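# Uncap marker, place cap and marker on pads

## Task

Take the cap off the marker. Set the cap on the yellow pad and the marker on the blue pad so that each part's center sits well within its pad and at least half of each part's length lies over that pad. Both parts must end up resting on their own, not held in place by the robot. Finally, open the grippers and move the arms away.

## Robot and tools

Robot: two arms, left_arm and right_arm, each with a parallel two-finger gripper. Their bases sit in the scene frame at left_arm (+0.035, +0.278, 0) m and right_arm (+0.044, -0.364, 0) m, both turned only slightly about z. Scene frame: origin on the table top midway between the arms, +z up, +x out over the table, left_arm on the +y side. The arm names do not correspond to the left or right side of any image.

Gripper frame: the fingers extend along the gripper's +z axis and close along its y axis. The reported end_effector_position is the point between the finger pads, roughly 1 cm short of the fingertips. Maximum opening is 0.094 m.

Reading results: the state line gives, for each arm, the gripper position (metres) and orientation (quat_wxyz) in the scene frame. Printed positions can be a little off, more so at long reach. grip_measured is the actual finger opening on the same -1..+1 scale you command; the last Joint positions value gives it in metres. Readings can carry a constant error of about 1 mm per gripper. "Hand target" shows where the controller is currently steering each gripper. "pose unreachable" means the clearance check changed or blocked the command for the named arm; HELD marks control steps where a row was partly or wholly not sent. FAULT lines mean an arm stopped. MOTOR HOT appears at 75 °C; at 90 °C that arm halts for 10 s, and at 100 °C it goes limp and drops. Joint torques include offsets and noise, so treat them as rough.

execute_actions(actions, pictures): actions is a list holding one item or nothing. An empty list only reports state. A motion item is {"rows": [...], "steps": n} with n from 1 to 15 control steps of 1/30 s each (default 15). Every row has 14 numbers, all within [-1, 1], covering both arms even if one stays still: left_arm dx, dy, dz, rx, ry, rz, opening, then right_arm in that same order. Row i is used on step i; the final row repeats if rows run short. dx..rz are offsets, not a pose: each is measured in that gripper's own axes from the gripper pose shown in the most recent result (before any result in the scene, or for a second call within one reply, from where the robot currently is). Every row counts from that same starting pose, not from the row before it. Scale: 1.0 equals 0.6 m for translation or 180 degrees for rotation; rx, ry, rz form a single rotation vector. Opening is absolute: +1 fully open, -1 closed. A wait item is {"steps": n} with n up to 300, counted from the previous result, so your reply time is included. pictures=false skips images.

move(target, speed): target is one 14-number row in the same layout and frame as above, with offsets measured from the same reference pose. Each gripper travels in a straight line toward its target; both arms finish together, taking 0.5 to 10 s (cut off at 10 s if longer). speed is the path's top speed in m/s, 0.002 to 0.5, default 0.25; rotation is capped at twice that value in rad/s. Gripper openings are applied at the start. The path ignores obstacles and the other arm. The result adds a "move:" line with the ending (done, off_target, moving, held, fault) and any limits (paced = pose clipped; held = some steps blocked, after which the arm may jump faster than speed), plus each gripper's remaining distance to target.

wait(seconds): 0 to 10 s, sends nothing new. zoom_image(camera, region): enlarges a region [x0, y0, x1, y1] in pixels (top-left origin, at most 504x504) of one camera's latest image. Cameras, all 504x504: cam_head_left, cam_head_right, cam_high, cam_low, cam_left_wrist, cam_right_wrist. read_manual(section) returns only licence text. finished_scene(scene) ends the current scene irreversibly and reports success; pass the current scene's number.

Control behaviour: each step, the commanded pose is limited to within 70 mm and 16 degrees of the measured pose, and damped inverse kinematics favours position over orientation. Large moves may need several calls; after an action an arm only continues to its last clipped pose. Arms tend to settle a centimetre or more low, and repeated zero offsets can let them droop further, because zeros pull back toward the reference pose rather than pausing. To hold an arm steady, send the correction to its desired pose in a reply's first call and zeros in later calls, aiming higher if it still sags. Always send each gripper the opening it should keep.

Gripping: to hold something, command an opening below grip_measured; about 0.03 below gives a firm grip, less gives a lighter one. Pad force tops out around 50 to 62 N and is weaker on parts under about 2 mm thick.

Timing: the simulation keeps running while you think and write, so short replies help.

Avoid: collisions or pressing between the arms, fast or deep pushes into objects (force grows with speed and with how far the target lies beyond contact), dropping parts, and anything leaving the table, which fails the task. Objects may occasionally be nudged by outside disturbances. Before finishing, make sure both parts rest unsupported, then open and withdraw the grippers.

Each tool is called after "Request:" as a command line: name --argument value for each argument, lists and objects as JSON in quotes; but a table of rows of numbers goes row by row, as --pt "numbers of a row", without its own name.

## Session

Request:
execute_actions --actions '[]'

Scene clock: 0.00 s of 4700.00 s.
left_arm: end_effector_position=(+0.6279, +0.4808, +0.3312) grip_measured=+1.000 end_effector_quat_wxyz=(+0.504, -0.426, +0.687, -0.304) | right_arm: end_effector_position=(+0.2282, +0.2055, +0.1613) grip_measured=+1.000 end_effector_quat_wxyz=(+0.343, -0.262, +0.798, +0.420)
Joint positions: left_arm=[ 0.426  2.125  2.151 -0.368  0.407 -0.959  0.094] | right_arm=[1.402 2.031 1.42  0.186 0.068 0.599 0.094]
Joint velocities: left_arm=[-0.002 -0.017 -0.002 -0.037 -0.007  0.037  0.   ] | right_arm=[ 0.002 -0.007 -0.007 -0.037  0.022 -0.022  0.   ]
Joint torques (N m, as the arm reports them, + toward a larger angle): no reading
Hand target (left_arm): +0.627, +0.480, +0.327; +0.497, -0.429, +0.691, -0.303
Hand target (right_arm): +0.229, +0.208, +0.179; +0.355, -0.259, +0.788, +0.431

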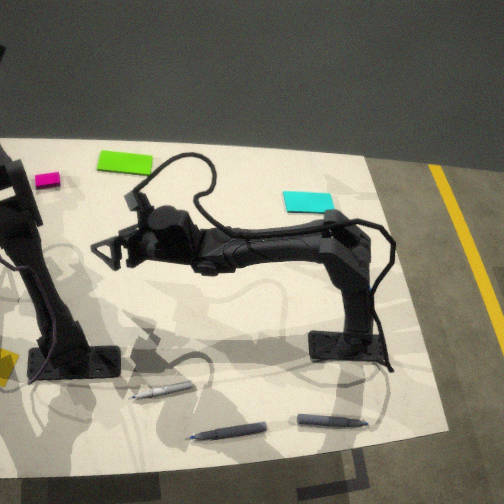

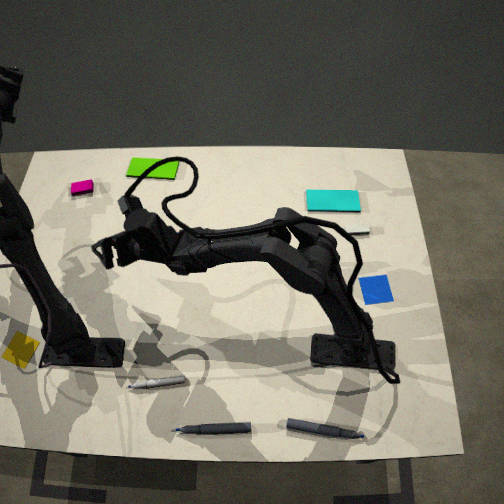

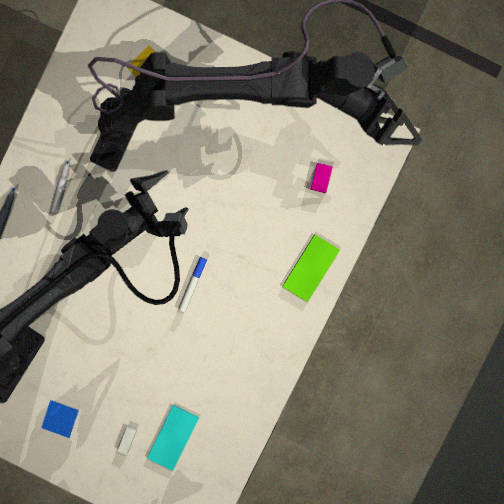

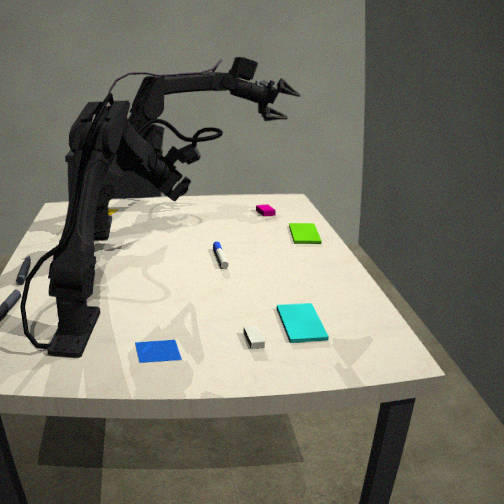

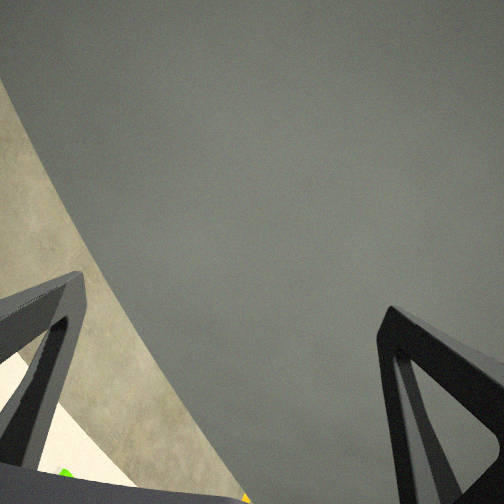

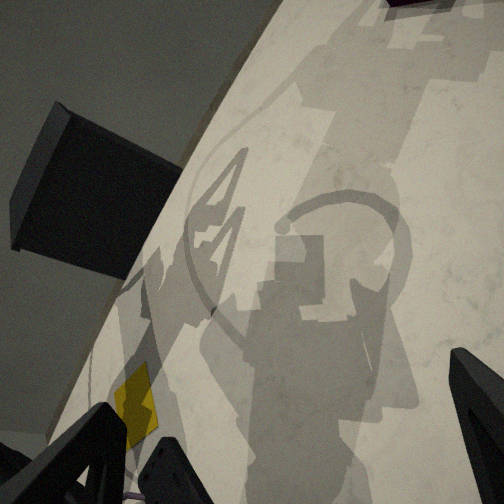

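Request:
move --target '[0,0,0,0,0,0,1, -0.0488,-0.4067,-0.1468,0.4223,0.0126,0.5405,1]'

Scene clock: 39.70 s of 4700.00 s.
left_arm: end_effector_position=(+0.6279, +0.4808, +0.3311) grip_measured=+1.000 end_effector_quat_wxyz=(+0.503, -0.426, +0.687, -0.304) | right_arm: end_effector_position=(+0.3892, +0.0101, +0.0939) grip_measured=+1.000 end_effector_quat_wxyz=(-0.002, +0.591, +0.805, +0.054)
Joint positions: left_arm=[ 0.426  2.125  2.151 -0.368  0.407 -0.959  0.094] | right_arm=[ 0.943  2.587  2.684 -1.56  -0.016  2.085  0.094]
Joint velocities: left_arm=[-0.012 -0.012 -0.002  0.007  0.022 -0.066  0.   ] | right_arm=[ 0.007 -0.002 -0.007  0.037 -0.022 -0.066  0.   ]
Joint torques (N m, as the arm reports them, + toward a larger angle): left_arm=[ -0.07 -15.12   8.93   2.05   0.07  -0.01] | right_arm=[  0.16 -12.43   8.14   0.17  -0.03   0.09]
Hand target (left_arm): +0.628, +0.481, +0.331; +0.503, -0.426, +0.687, -0.304
Hand target (right_arm): +0.387, +0.010, +0.102; -0.004, +0.594, +0.803, +0.059
Off the commanded pose (left_arm): 0.000 m, 0 deg.
Off the commanded pose (right_arm): 0.007 m, 7 deg.
joint sent to its limit (right arm) — the command would take joint 4 (wrist pitch) past its lower limit and joint 6 (wrist roll) past its upper limit, so those joints were sent only as far as their limits.
After step 90, 31.87 s passed at rest.
move: off_target (right_arm)

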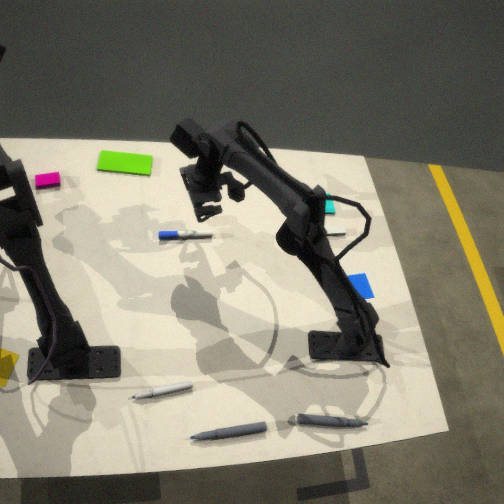

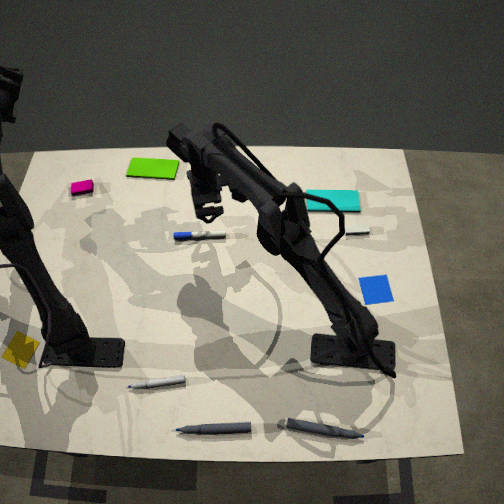

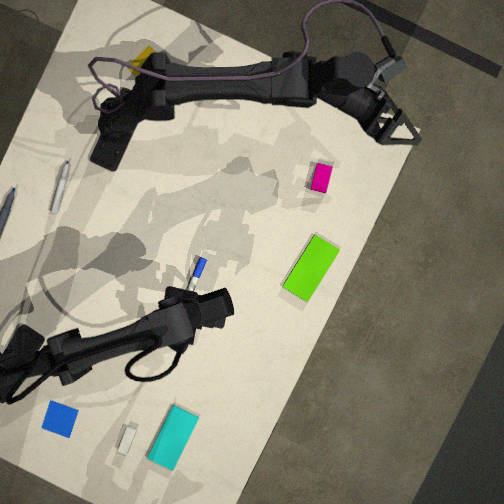

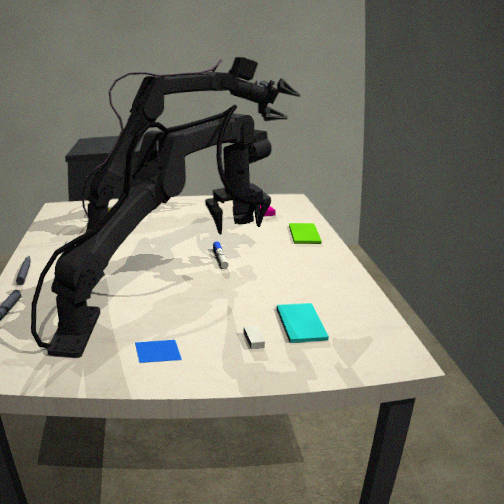

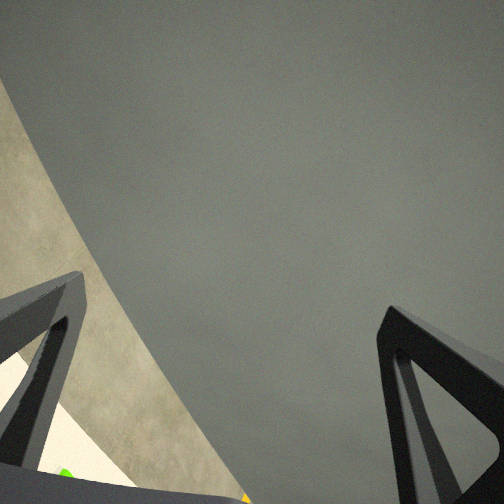

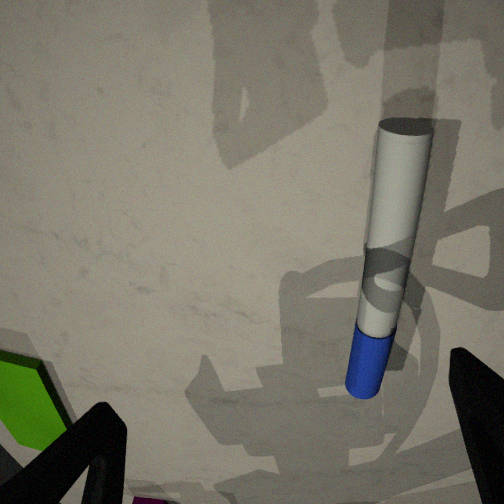

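Request:
move --target '[0,0,0,0,0,0,1, -0.05,-0.092,0.09,0,0,0,1]'

Scene clock: 48.53 s of 4700.00 s.
left_arm: end_effector_position=(+0.6279, +0.4808, +0.3311) grip_measured=+1.000 end_effector_quat_wxyz=(+0.503, -0.426, +0.687, -0.304) | right_arm: end_effector_position=(+0.3499, -0.0315, +0.0248) grip_measured=+1.000 end_effector_quat_wxyz=(-0.004, +0.591, +0.805, +0.045)
Joint positions: left_arm=[ 0.426  2.125  2.151 -0.368  0.407 -0.959  0.094] | right_arm=[ 0.943  2.238  1.784 -1.027 -0.018  2.085  0.094]
Joint velocities: left_arm=[-0.022  0.002 -0.012  0.007 -0.051 -0.051  0.   ] | right_arm=[-0.007 -0.007 -0.007  0.081  0.007 -0.022  0.   ]
Joint torques (N m, as the arm reports them, + toward a larger angle): left_arm=[ -0.07 -15.12   8.92   2.05   0.07  -0.01] | right_arm=[  0.44 -12.08   5.54   0.38   0.01   0.04]
Hand target (left_arm): +0.628, +0.481, +0.331; +0.503, -0.426, +0.687, -0.304
Hand target (right_arm): +0.349, -0.031, +0.032; -0.002, +0.591, +0.805, +0.054
Off the commanded pose (left_arm): 0.000 m, 0 deg.
Off the commanded pose (right_arm): 0.009 m, 1 deg.
After step 90, 4.67 s passed at rest.
move: done

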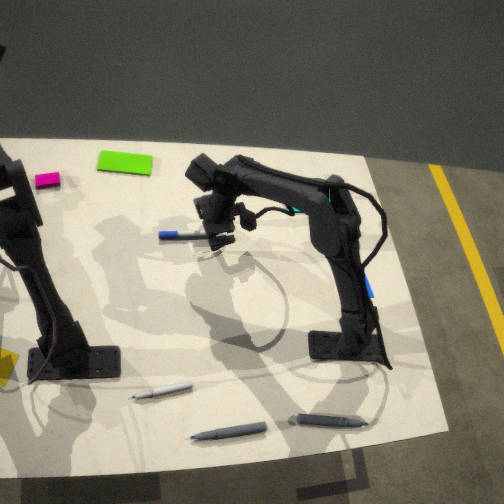

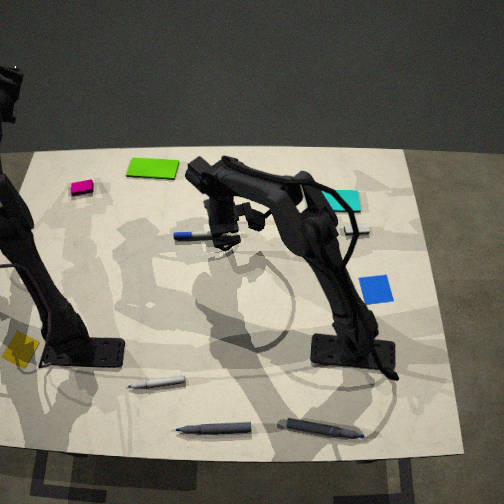

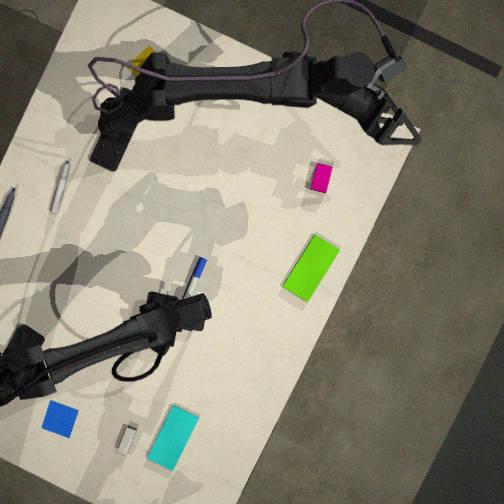

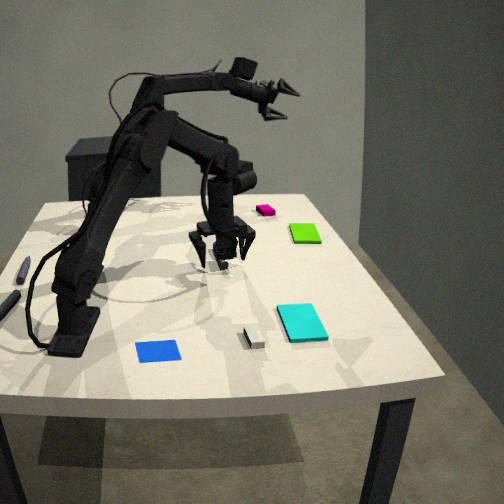

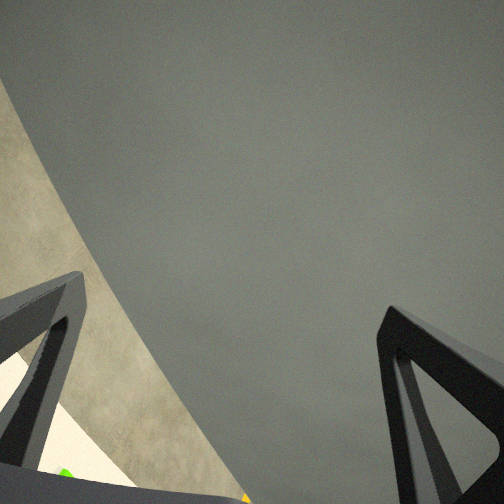

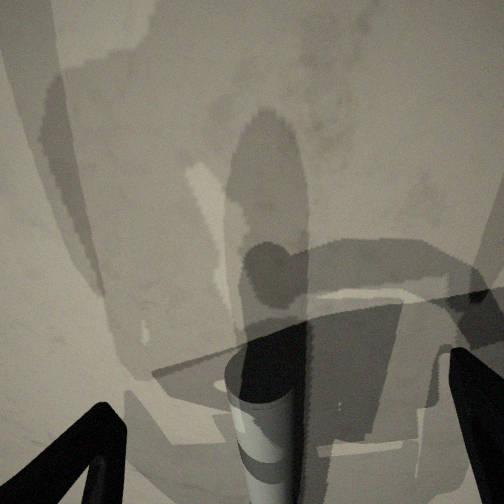

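Request:
move --target '[0,0,0,0,0,0,1, 0.025,0,0.015,0,0,0,1]' --speed 0.1

Request:
execute_actions --actions '[{"rows": [[0,0,0,0,0,0,1, 0,0,0,0,0,0,-1]], "steps": 15}]'

Scene clock: 55.03 s of 4700.00 s.
left_arm: end_effector_position=(+0.6279, +0.4808, +0.3311) grip_measured=+1.000 end_effector_quat_wxyz=(+0.503, -0.426, +0.687, -0.304) | right_arm: end_effector_position=(+0.3458, -0.0245, +0.0186) grip_measured=+1.000 end_effector_quat_wxyz=(-0.005, +0.584, +0.810, +0.041)
Joint positions: left_arm=[ 0.426  2.125  2.151 -0.368  0.407 -0.959  0.094] | right_arm=[ 0.96   2.262  1.799 -1.027 -0.018  2.085  0.094]
Joint velocities: left_arm=[ 0.012 -0.012 -0.012  0.037  0.037  0.007  0.   ] | right_arm=[ 0.007  0.002 -0.002 -0.037 -0.037  0.037  0.   ]
Joint torques (N m, as the arm reports them, + toward a larger angle): left_arm=[ -0.07 -15.12   8.94   2.05   0.07  -0.01] | right_arm=[ 0.98 -9.04  8.39  0.39 -0.07  0.09]
Hand target (left_arm): +0.628, +0.481, +0.331; +0.503, -0.426, +0.687, -0.304
Hand target (right_arm): +0.346, -0.017, +0.017; -0.007, +0.584, +0.811, +0.046
Off the commanded pose (left_arm): 0.000 m, 0 deg.
Off the commanded pose (right_arm): 0.008 m, 1 deg.
joint sent to its limit (right arm) — the command would take joint 6 (wrist roll) past its upper limit, so that joint was sent only as far as its limit.
After step 90, 2.77 s passed at rest.
move: done

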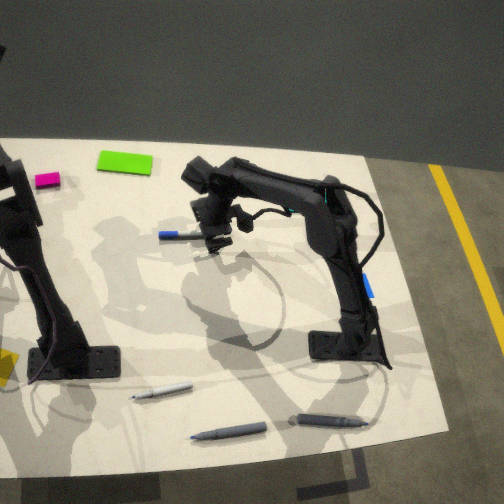

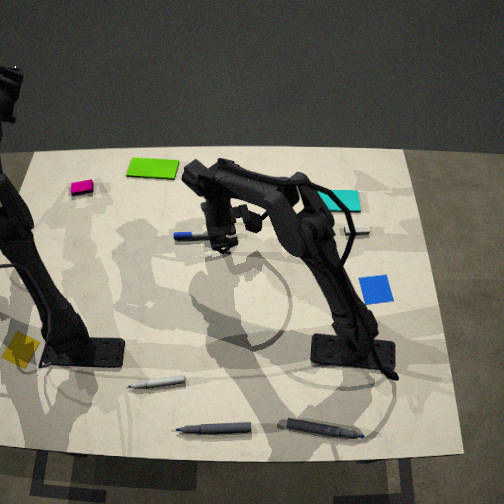

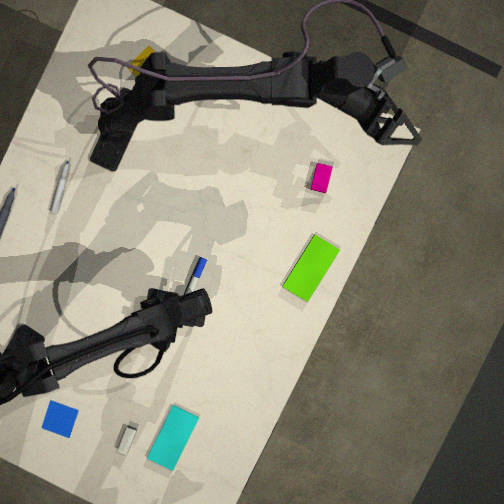

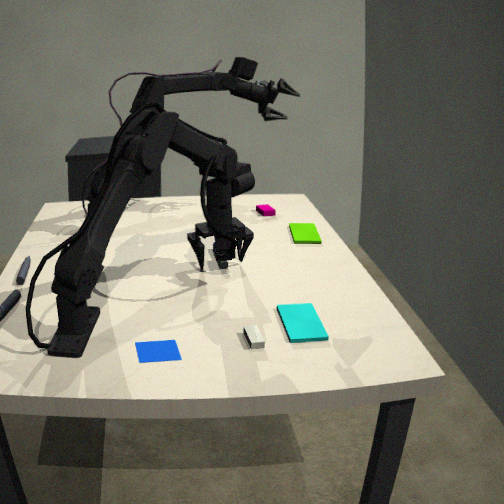

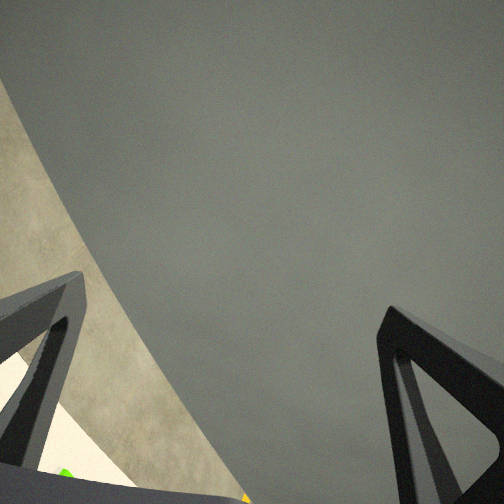

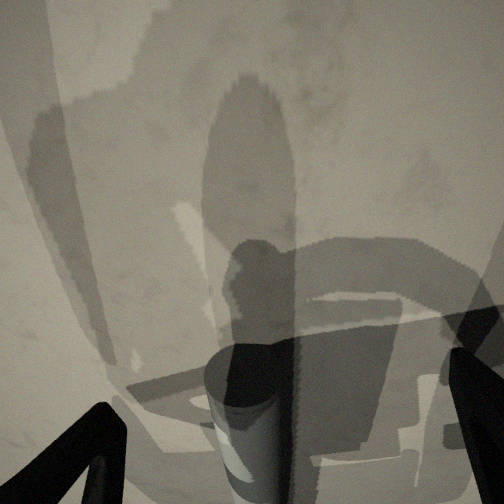

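Scene clock: 55.53 s of 4700.00 s.
left_arm: end_effector_position=(+0.6279, +0.4808, +0.3311) grip_measured=+1.000 end_effector_quat_wxyz=(+0.503, -0.426, +0.687, -0.304) | right_arm: end_effector_position=(+0.3456, -0.0241, +0.0180) grip_measured=-0.657 end_effector_quat_wxyz=(-0.006, +0.584, +0.810, +0.041)
Joint positions: left_arm=[ 0.426  2.125  2.151 -0.368  0.407 -0.959  0.094] | right_arm=[ 0.96   2.264  1.799 -1.026 -0.021  2.085  0.016]
Joint velocities: left_arm=[ 0.017 -0.012 -0.007 -0.007  0.037  0.066  0.   ] | right_arm=[ 0.007 -0.007  0.002 -0.037 -0.022 -0.066  0.001]
Joint torques (N m, as the arm reports them, + toward a larger angle): left_arm=[ -0.06 -15.11   8.94   2.05   0.07  -0.01] | right_arm=[  0.06 -10.55   6.55   0.3    0.03   0.  ]
Hand target (left_arm): +0.628, +0.481, +0.331; +0.503, -0.426, +0.687, -0.304
Hand target (right_arm): +0.346, -0.025, +0.019; -0.005, +0.584, +0.810, +0.041
Off the commanded pose (left_arm): 0.000 m, 0 deg.
Off the commanded pose (right_arm): 0.001 m, 0 deg.
Steps of this call (steps 1 to 15: all 15 steps of this action). Readings (end_effector_position):
1: left_arm (+0.6279, +0.4808, +0.3311) | right_arm (+0.3458, -0.0245, +0.0186)
2: left_arm (+0.6279, +0.4808, +0.3311) | right_arm (+0.3457, -0.0244, +0.0186)
4: left_arm (+0.6279, +0.4808, +0.3311) | right_arm (+0.3456, -0.0245, +0.0183)
8: left_arm (+0.6279, +0.4808, +0.3311) | right_arm (+0.3456, -0.0241, +0.0180)
15: the state above

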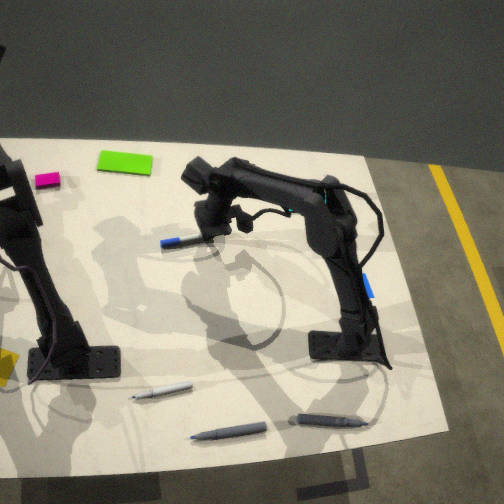

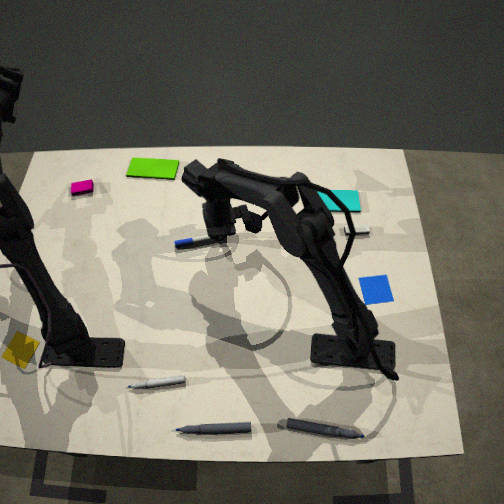

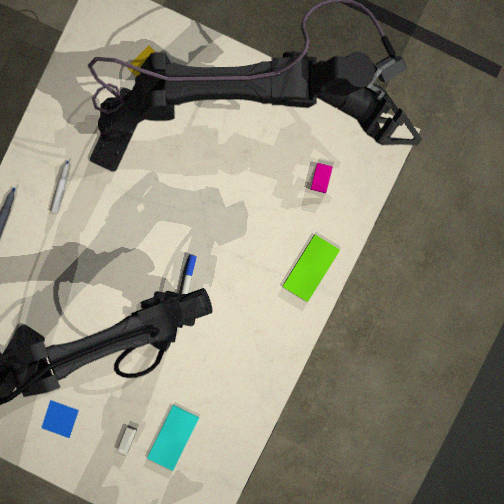

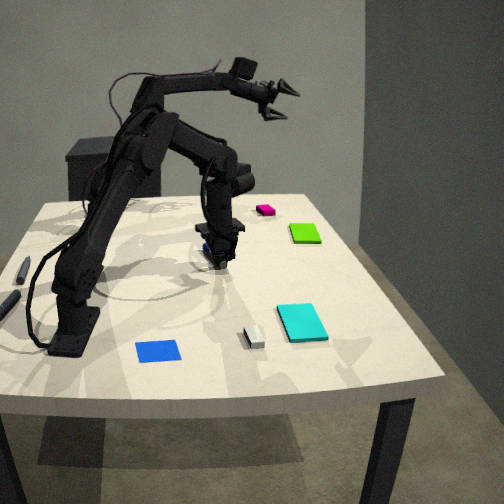

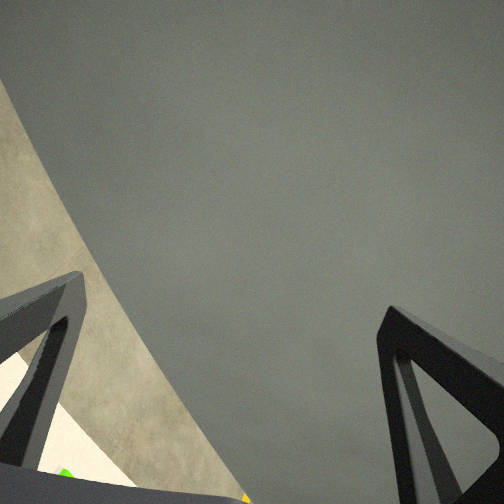

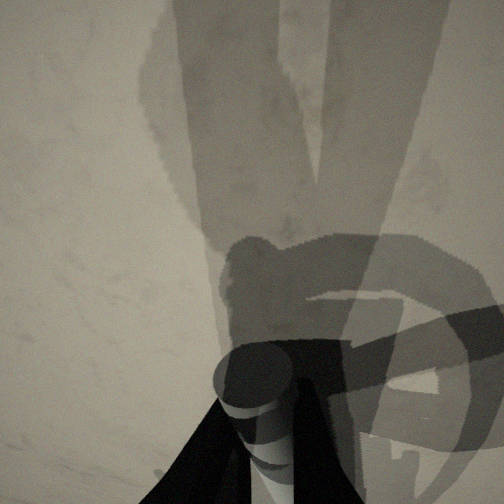

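Request:
move --target '[0.8987,0.044,-0.489,0.2898,0.0605,0.3673,0.3, -0.196,0.029,-0.25,0,0,-0.136,-1]'

Scene clock: 92.37 s of 4700.00 s.
left_arm: end_effector_position=(+0.2779, +0.0039, +0.1793) grip_measured=+0.302 end_effector_quat_wxyz=(+0.658, +0.275, +0.638, -0.291) | right_arm: end_effector_position=(+0.3882, -0.1401, +0.1449) grip_measured=-0.656 end_effector_quat_wxyz=(-0.007, +0.402, +0.915, +0.026)
Joint positions: left_arm=[-0.887  1.402  0.19   1.248 -0.047 -0.007  0.061] | right_arm=[ 0.682  2.103  2.05  -1.482 -0.042  1.384  0.016]
Joint velocities: left_arm=[ 0.012  0.022 -0.017  0.081 -0.022 -0.037  0.   ] | right_arm=[-0.012 -0.012 -0.022 -0.007  0.037 -0.022 -0.001]
Joint torques (N m, as the arm reports them, + toward a larger angle): left_arm=[-0.76 -2.86  4.17  2.11 -0.07  0.06] | right_arm=[ -0.39 -10.84   9.42   0.07  -0.04  -0.08]
Hand target (left_arm): +0.275, +0.006, +0.164; +0.646, +0.283, +0.650, -0.282
Hand target (right_arm): +0.391, -0.140, +0.161; +0.003, +0.399, +0.916, +0.043
Off the commanded pose (left_arm): 0.015 m, 2 deg.
Off the commanded pose (right_arm): 0.018 m, 2 deg.
After step 90, 30.10 s passed at rest.
move: off_target (left_arm, right_arm)

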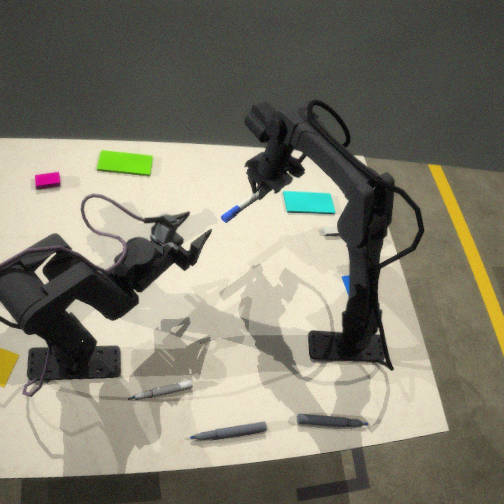

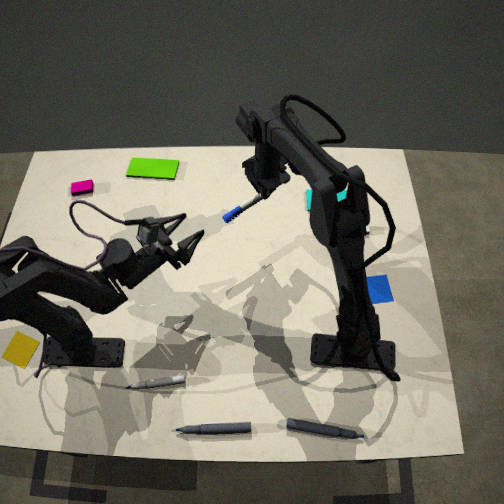

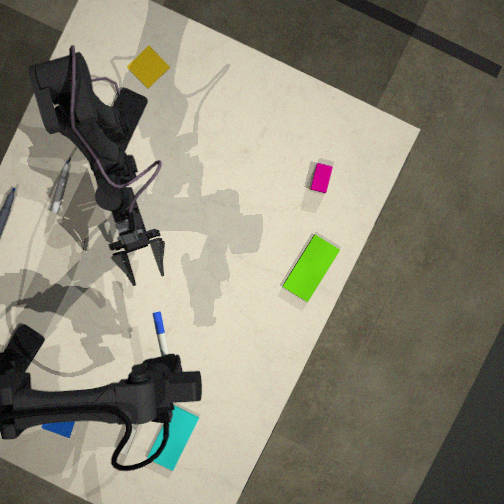

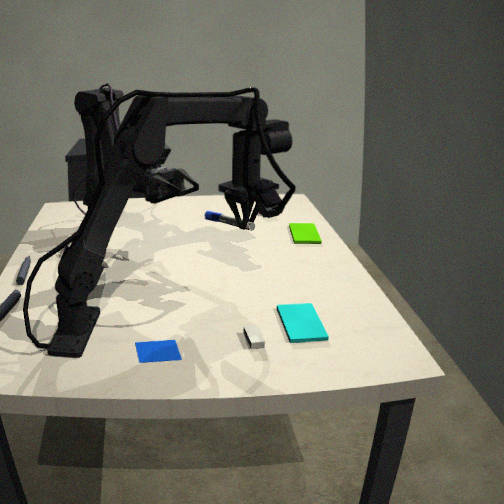

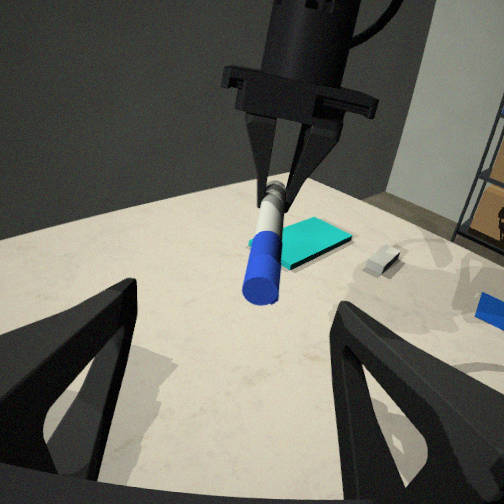

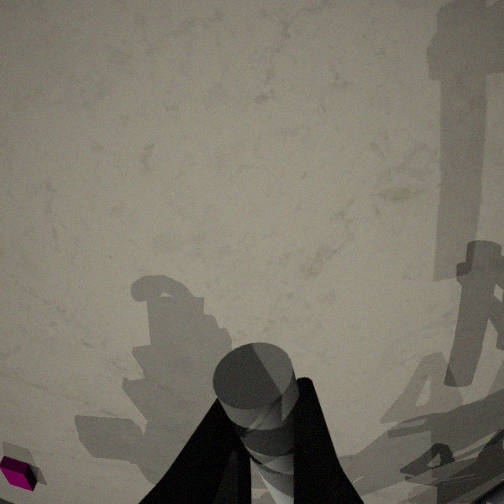

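Request:
move --target '[0.06,0,0.09,0,0,0,0.3, 0,0,-0.02,0,0,0,-1]' --speed 0.1

Scene clock: 99.17 s of 4700.00 s.
left_arm: end_effector_position=(+0.3104, -0.0321, +0.1445) grip_measured=+0.302 end_effector_quat_wxyz=(+0.656, +0.276, +0.640, -0.289) | right_arm: end_effector_position=(+0.3857, -0.1416, +0.1477) grip_measured=-0.656 end_effector_quat_wxyz=(-0.013, +0.402, +0.915, +0.019)
Joint positions: left_arm=[-0.881  1.808  0.337  1.499 -0.044 -0.007  0.061] | right_arm=[ 0.682  2.115  2.08  -1.519 -0.042  1.384  0.016]
Joint velocities: left_arm=[ 0.002  0.002  0.002  0.051  0.051  0.081 -0.   ] | right_arm=[-0.012  0.007  0.002  0.007 -0.022  0.007 -0.001]
Joint torques (N m, as the arm reports them, + toward a larger angle): left_arm=[ 0.63 -5.9   6.95  2.11  0.08 -0.02] | right_arm=[ 0.   -9.49  9.35  0.01 -0.01  0.  ]
Hand target (left_arm): +0.316, -0.036, +0.145; +0.658, +0.275, +0.638, -0.291
Hand target (right_arm): +0.388, -0.141, +0.157; -0.007, +0.402, +0.915, +0.027
Off the commanded pose (left_arm): 0.007 m, 0 deg.
Off the commanded pose (right_arm): 0.010 m, 1 deg.
After step 90, 2.60 s passed at rest.
move: done

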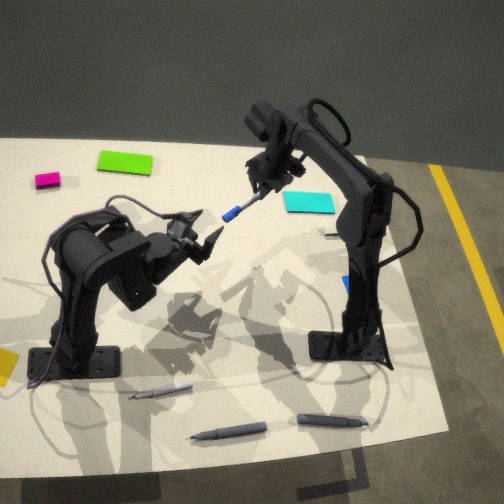

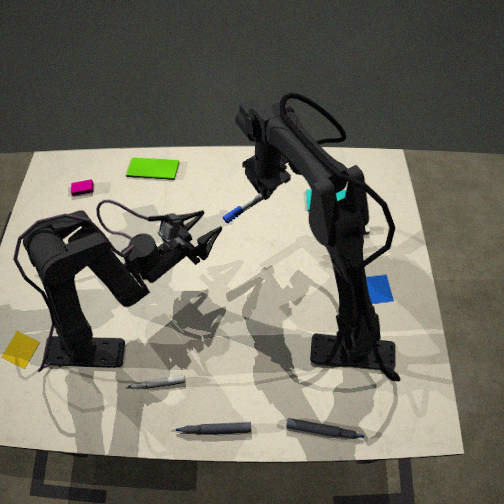

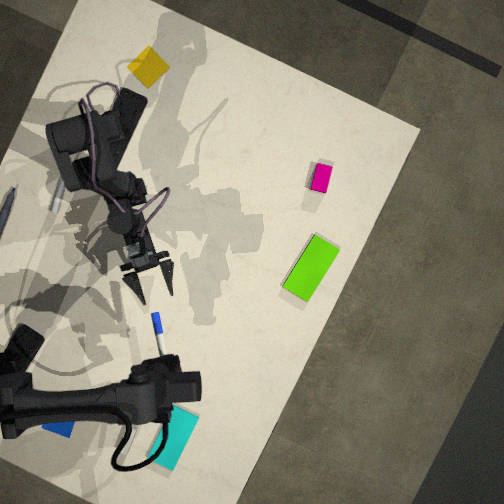

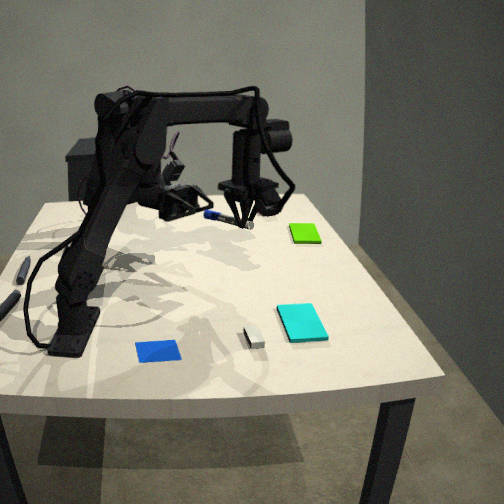

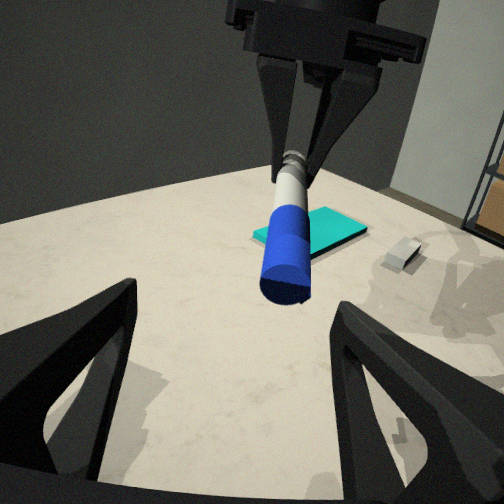

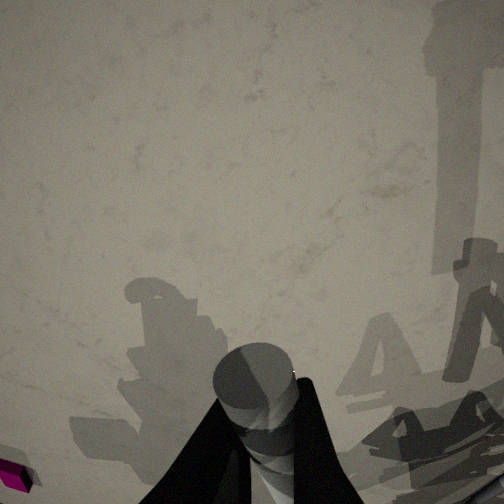

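Request:
move --target '[0.005,-0.022,0.10,0,0,0,0.3, 0,0,-0.015,0,0,0,-1]' --speed 0.07

Scene clock: 105.57 s of 4700.00 s.
left_arm: end_effector_position=(+0.3391, -0.0778, +0.1547) grip_measured=+0.302 end_effector_quat_wxyz=(+0.668, +0.270, +0.627, -0.297) | right_arm: end_effector_position=(+0.3838, -0.1428, +0.1470) grip_measured=-0.656 end_effector_quat_wxyz=(-0.018, +0.402, +0.915, +0.011)
Joint positions: left_arm=[-0.907  1.927  0.559  1.436 -0.066 -0.007  0.061] | right_arm=[ 0.682  2.127  2.096 -1.542 -0.042  1.384  0.016]
Joint velocities: left_arm=[ 0.002  0.012  0.007 -0.007  0.007  0.037  0.   ] | right_arm=[-0.012  0.012 -0.022 -0.051  0.022 -0.081 -0.001]
Joint torques (N m, as the arm reports them, + toward a larger angle): left_arm=[-0.73 -7.62  7.56  1.7  -0.07  0.01] | right_arm=[ 0.01 -9.69  9.25  0.01 -0.03  0.  ]
Hand target (left_arm): +0.342, -0.084, +0.143; +0.656, +0.276, +0.640, -0.289
Hand target (right_arm): +0.386, -0.142, +0.157; -0.012, +0.402, +0.915, +0.019
Off the commanded pose (left_arm): 0.014 m, 2 deg.
Off the commanded pose (right_arm): 0.010 m, 1 deg.
After step 90, 2.13 s passed at rest.
move: off_target (left_arm)

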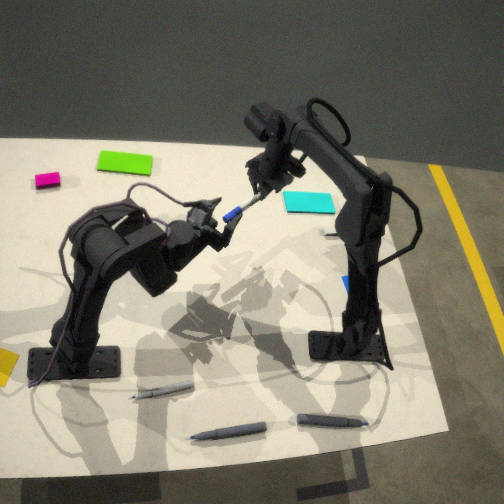

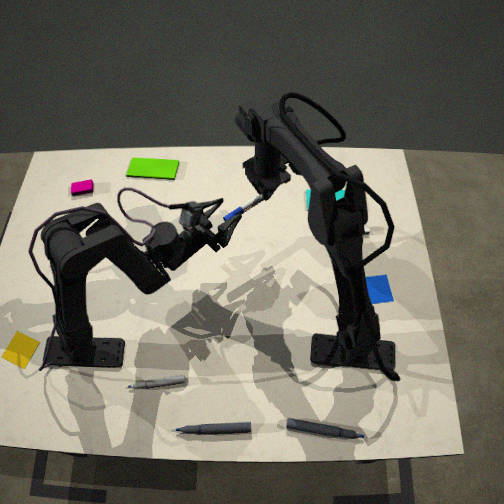

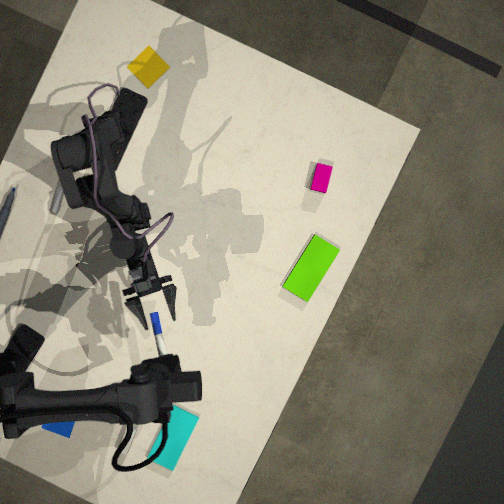

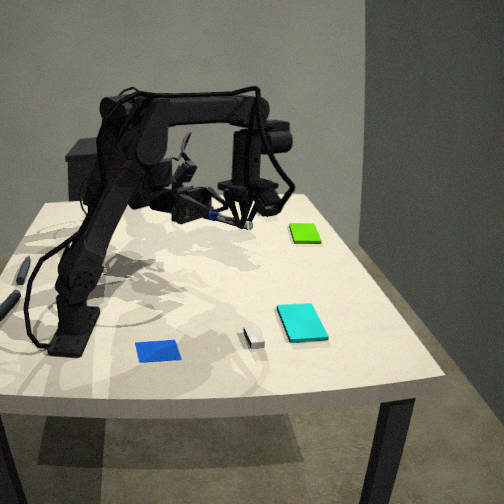

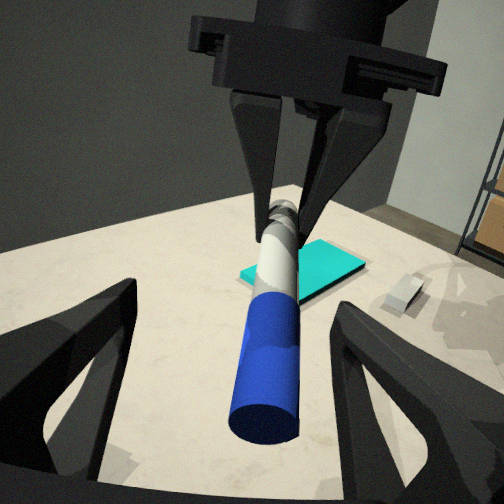

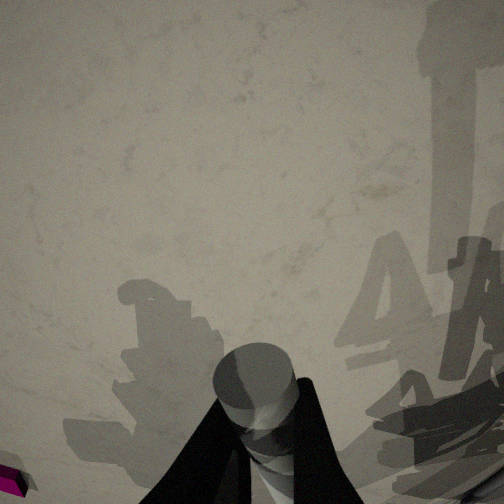

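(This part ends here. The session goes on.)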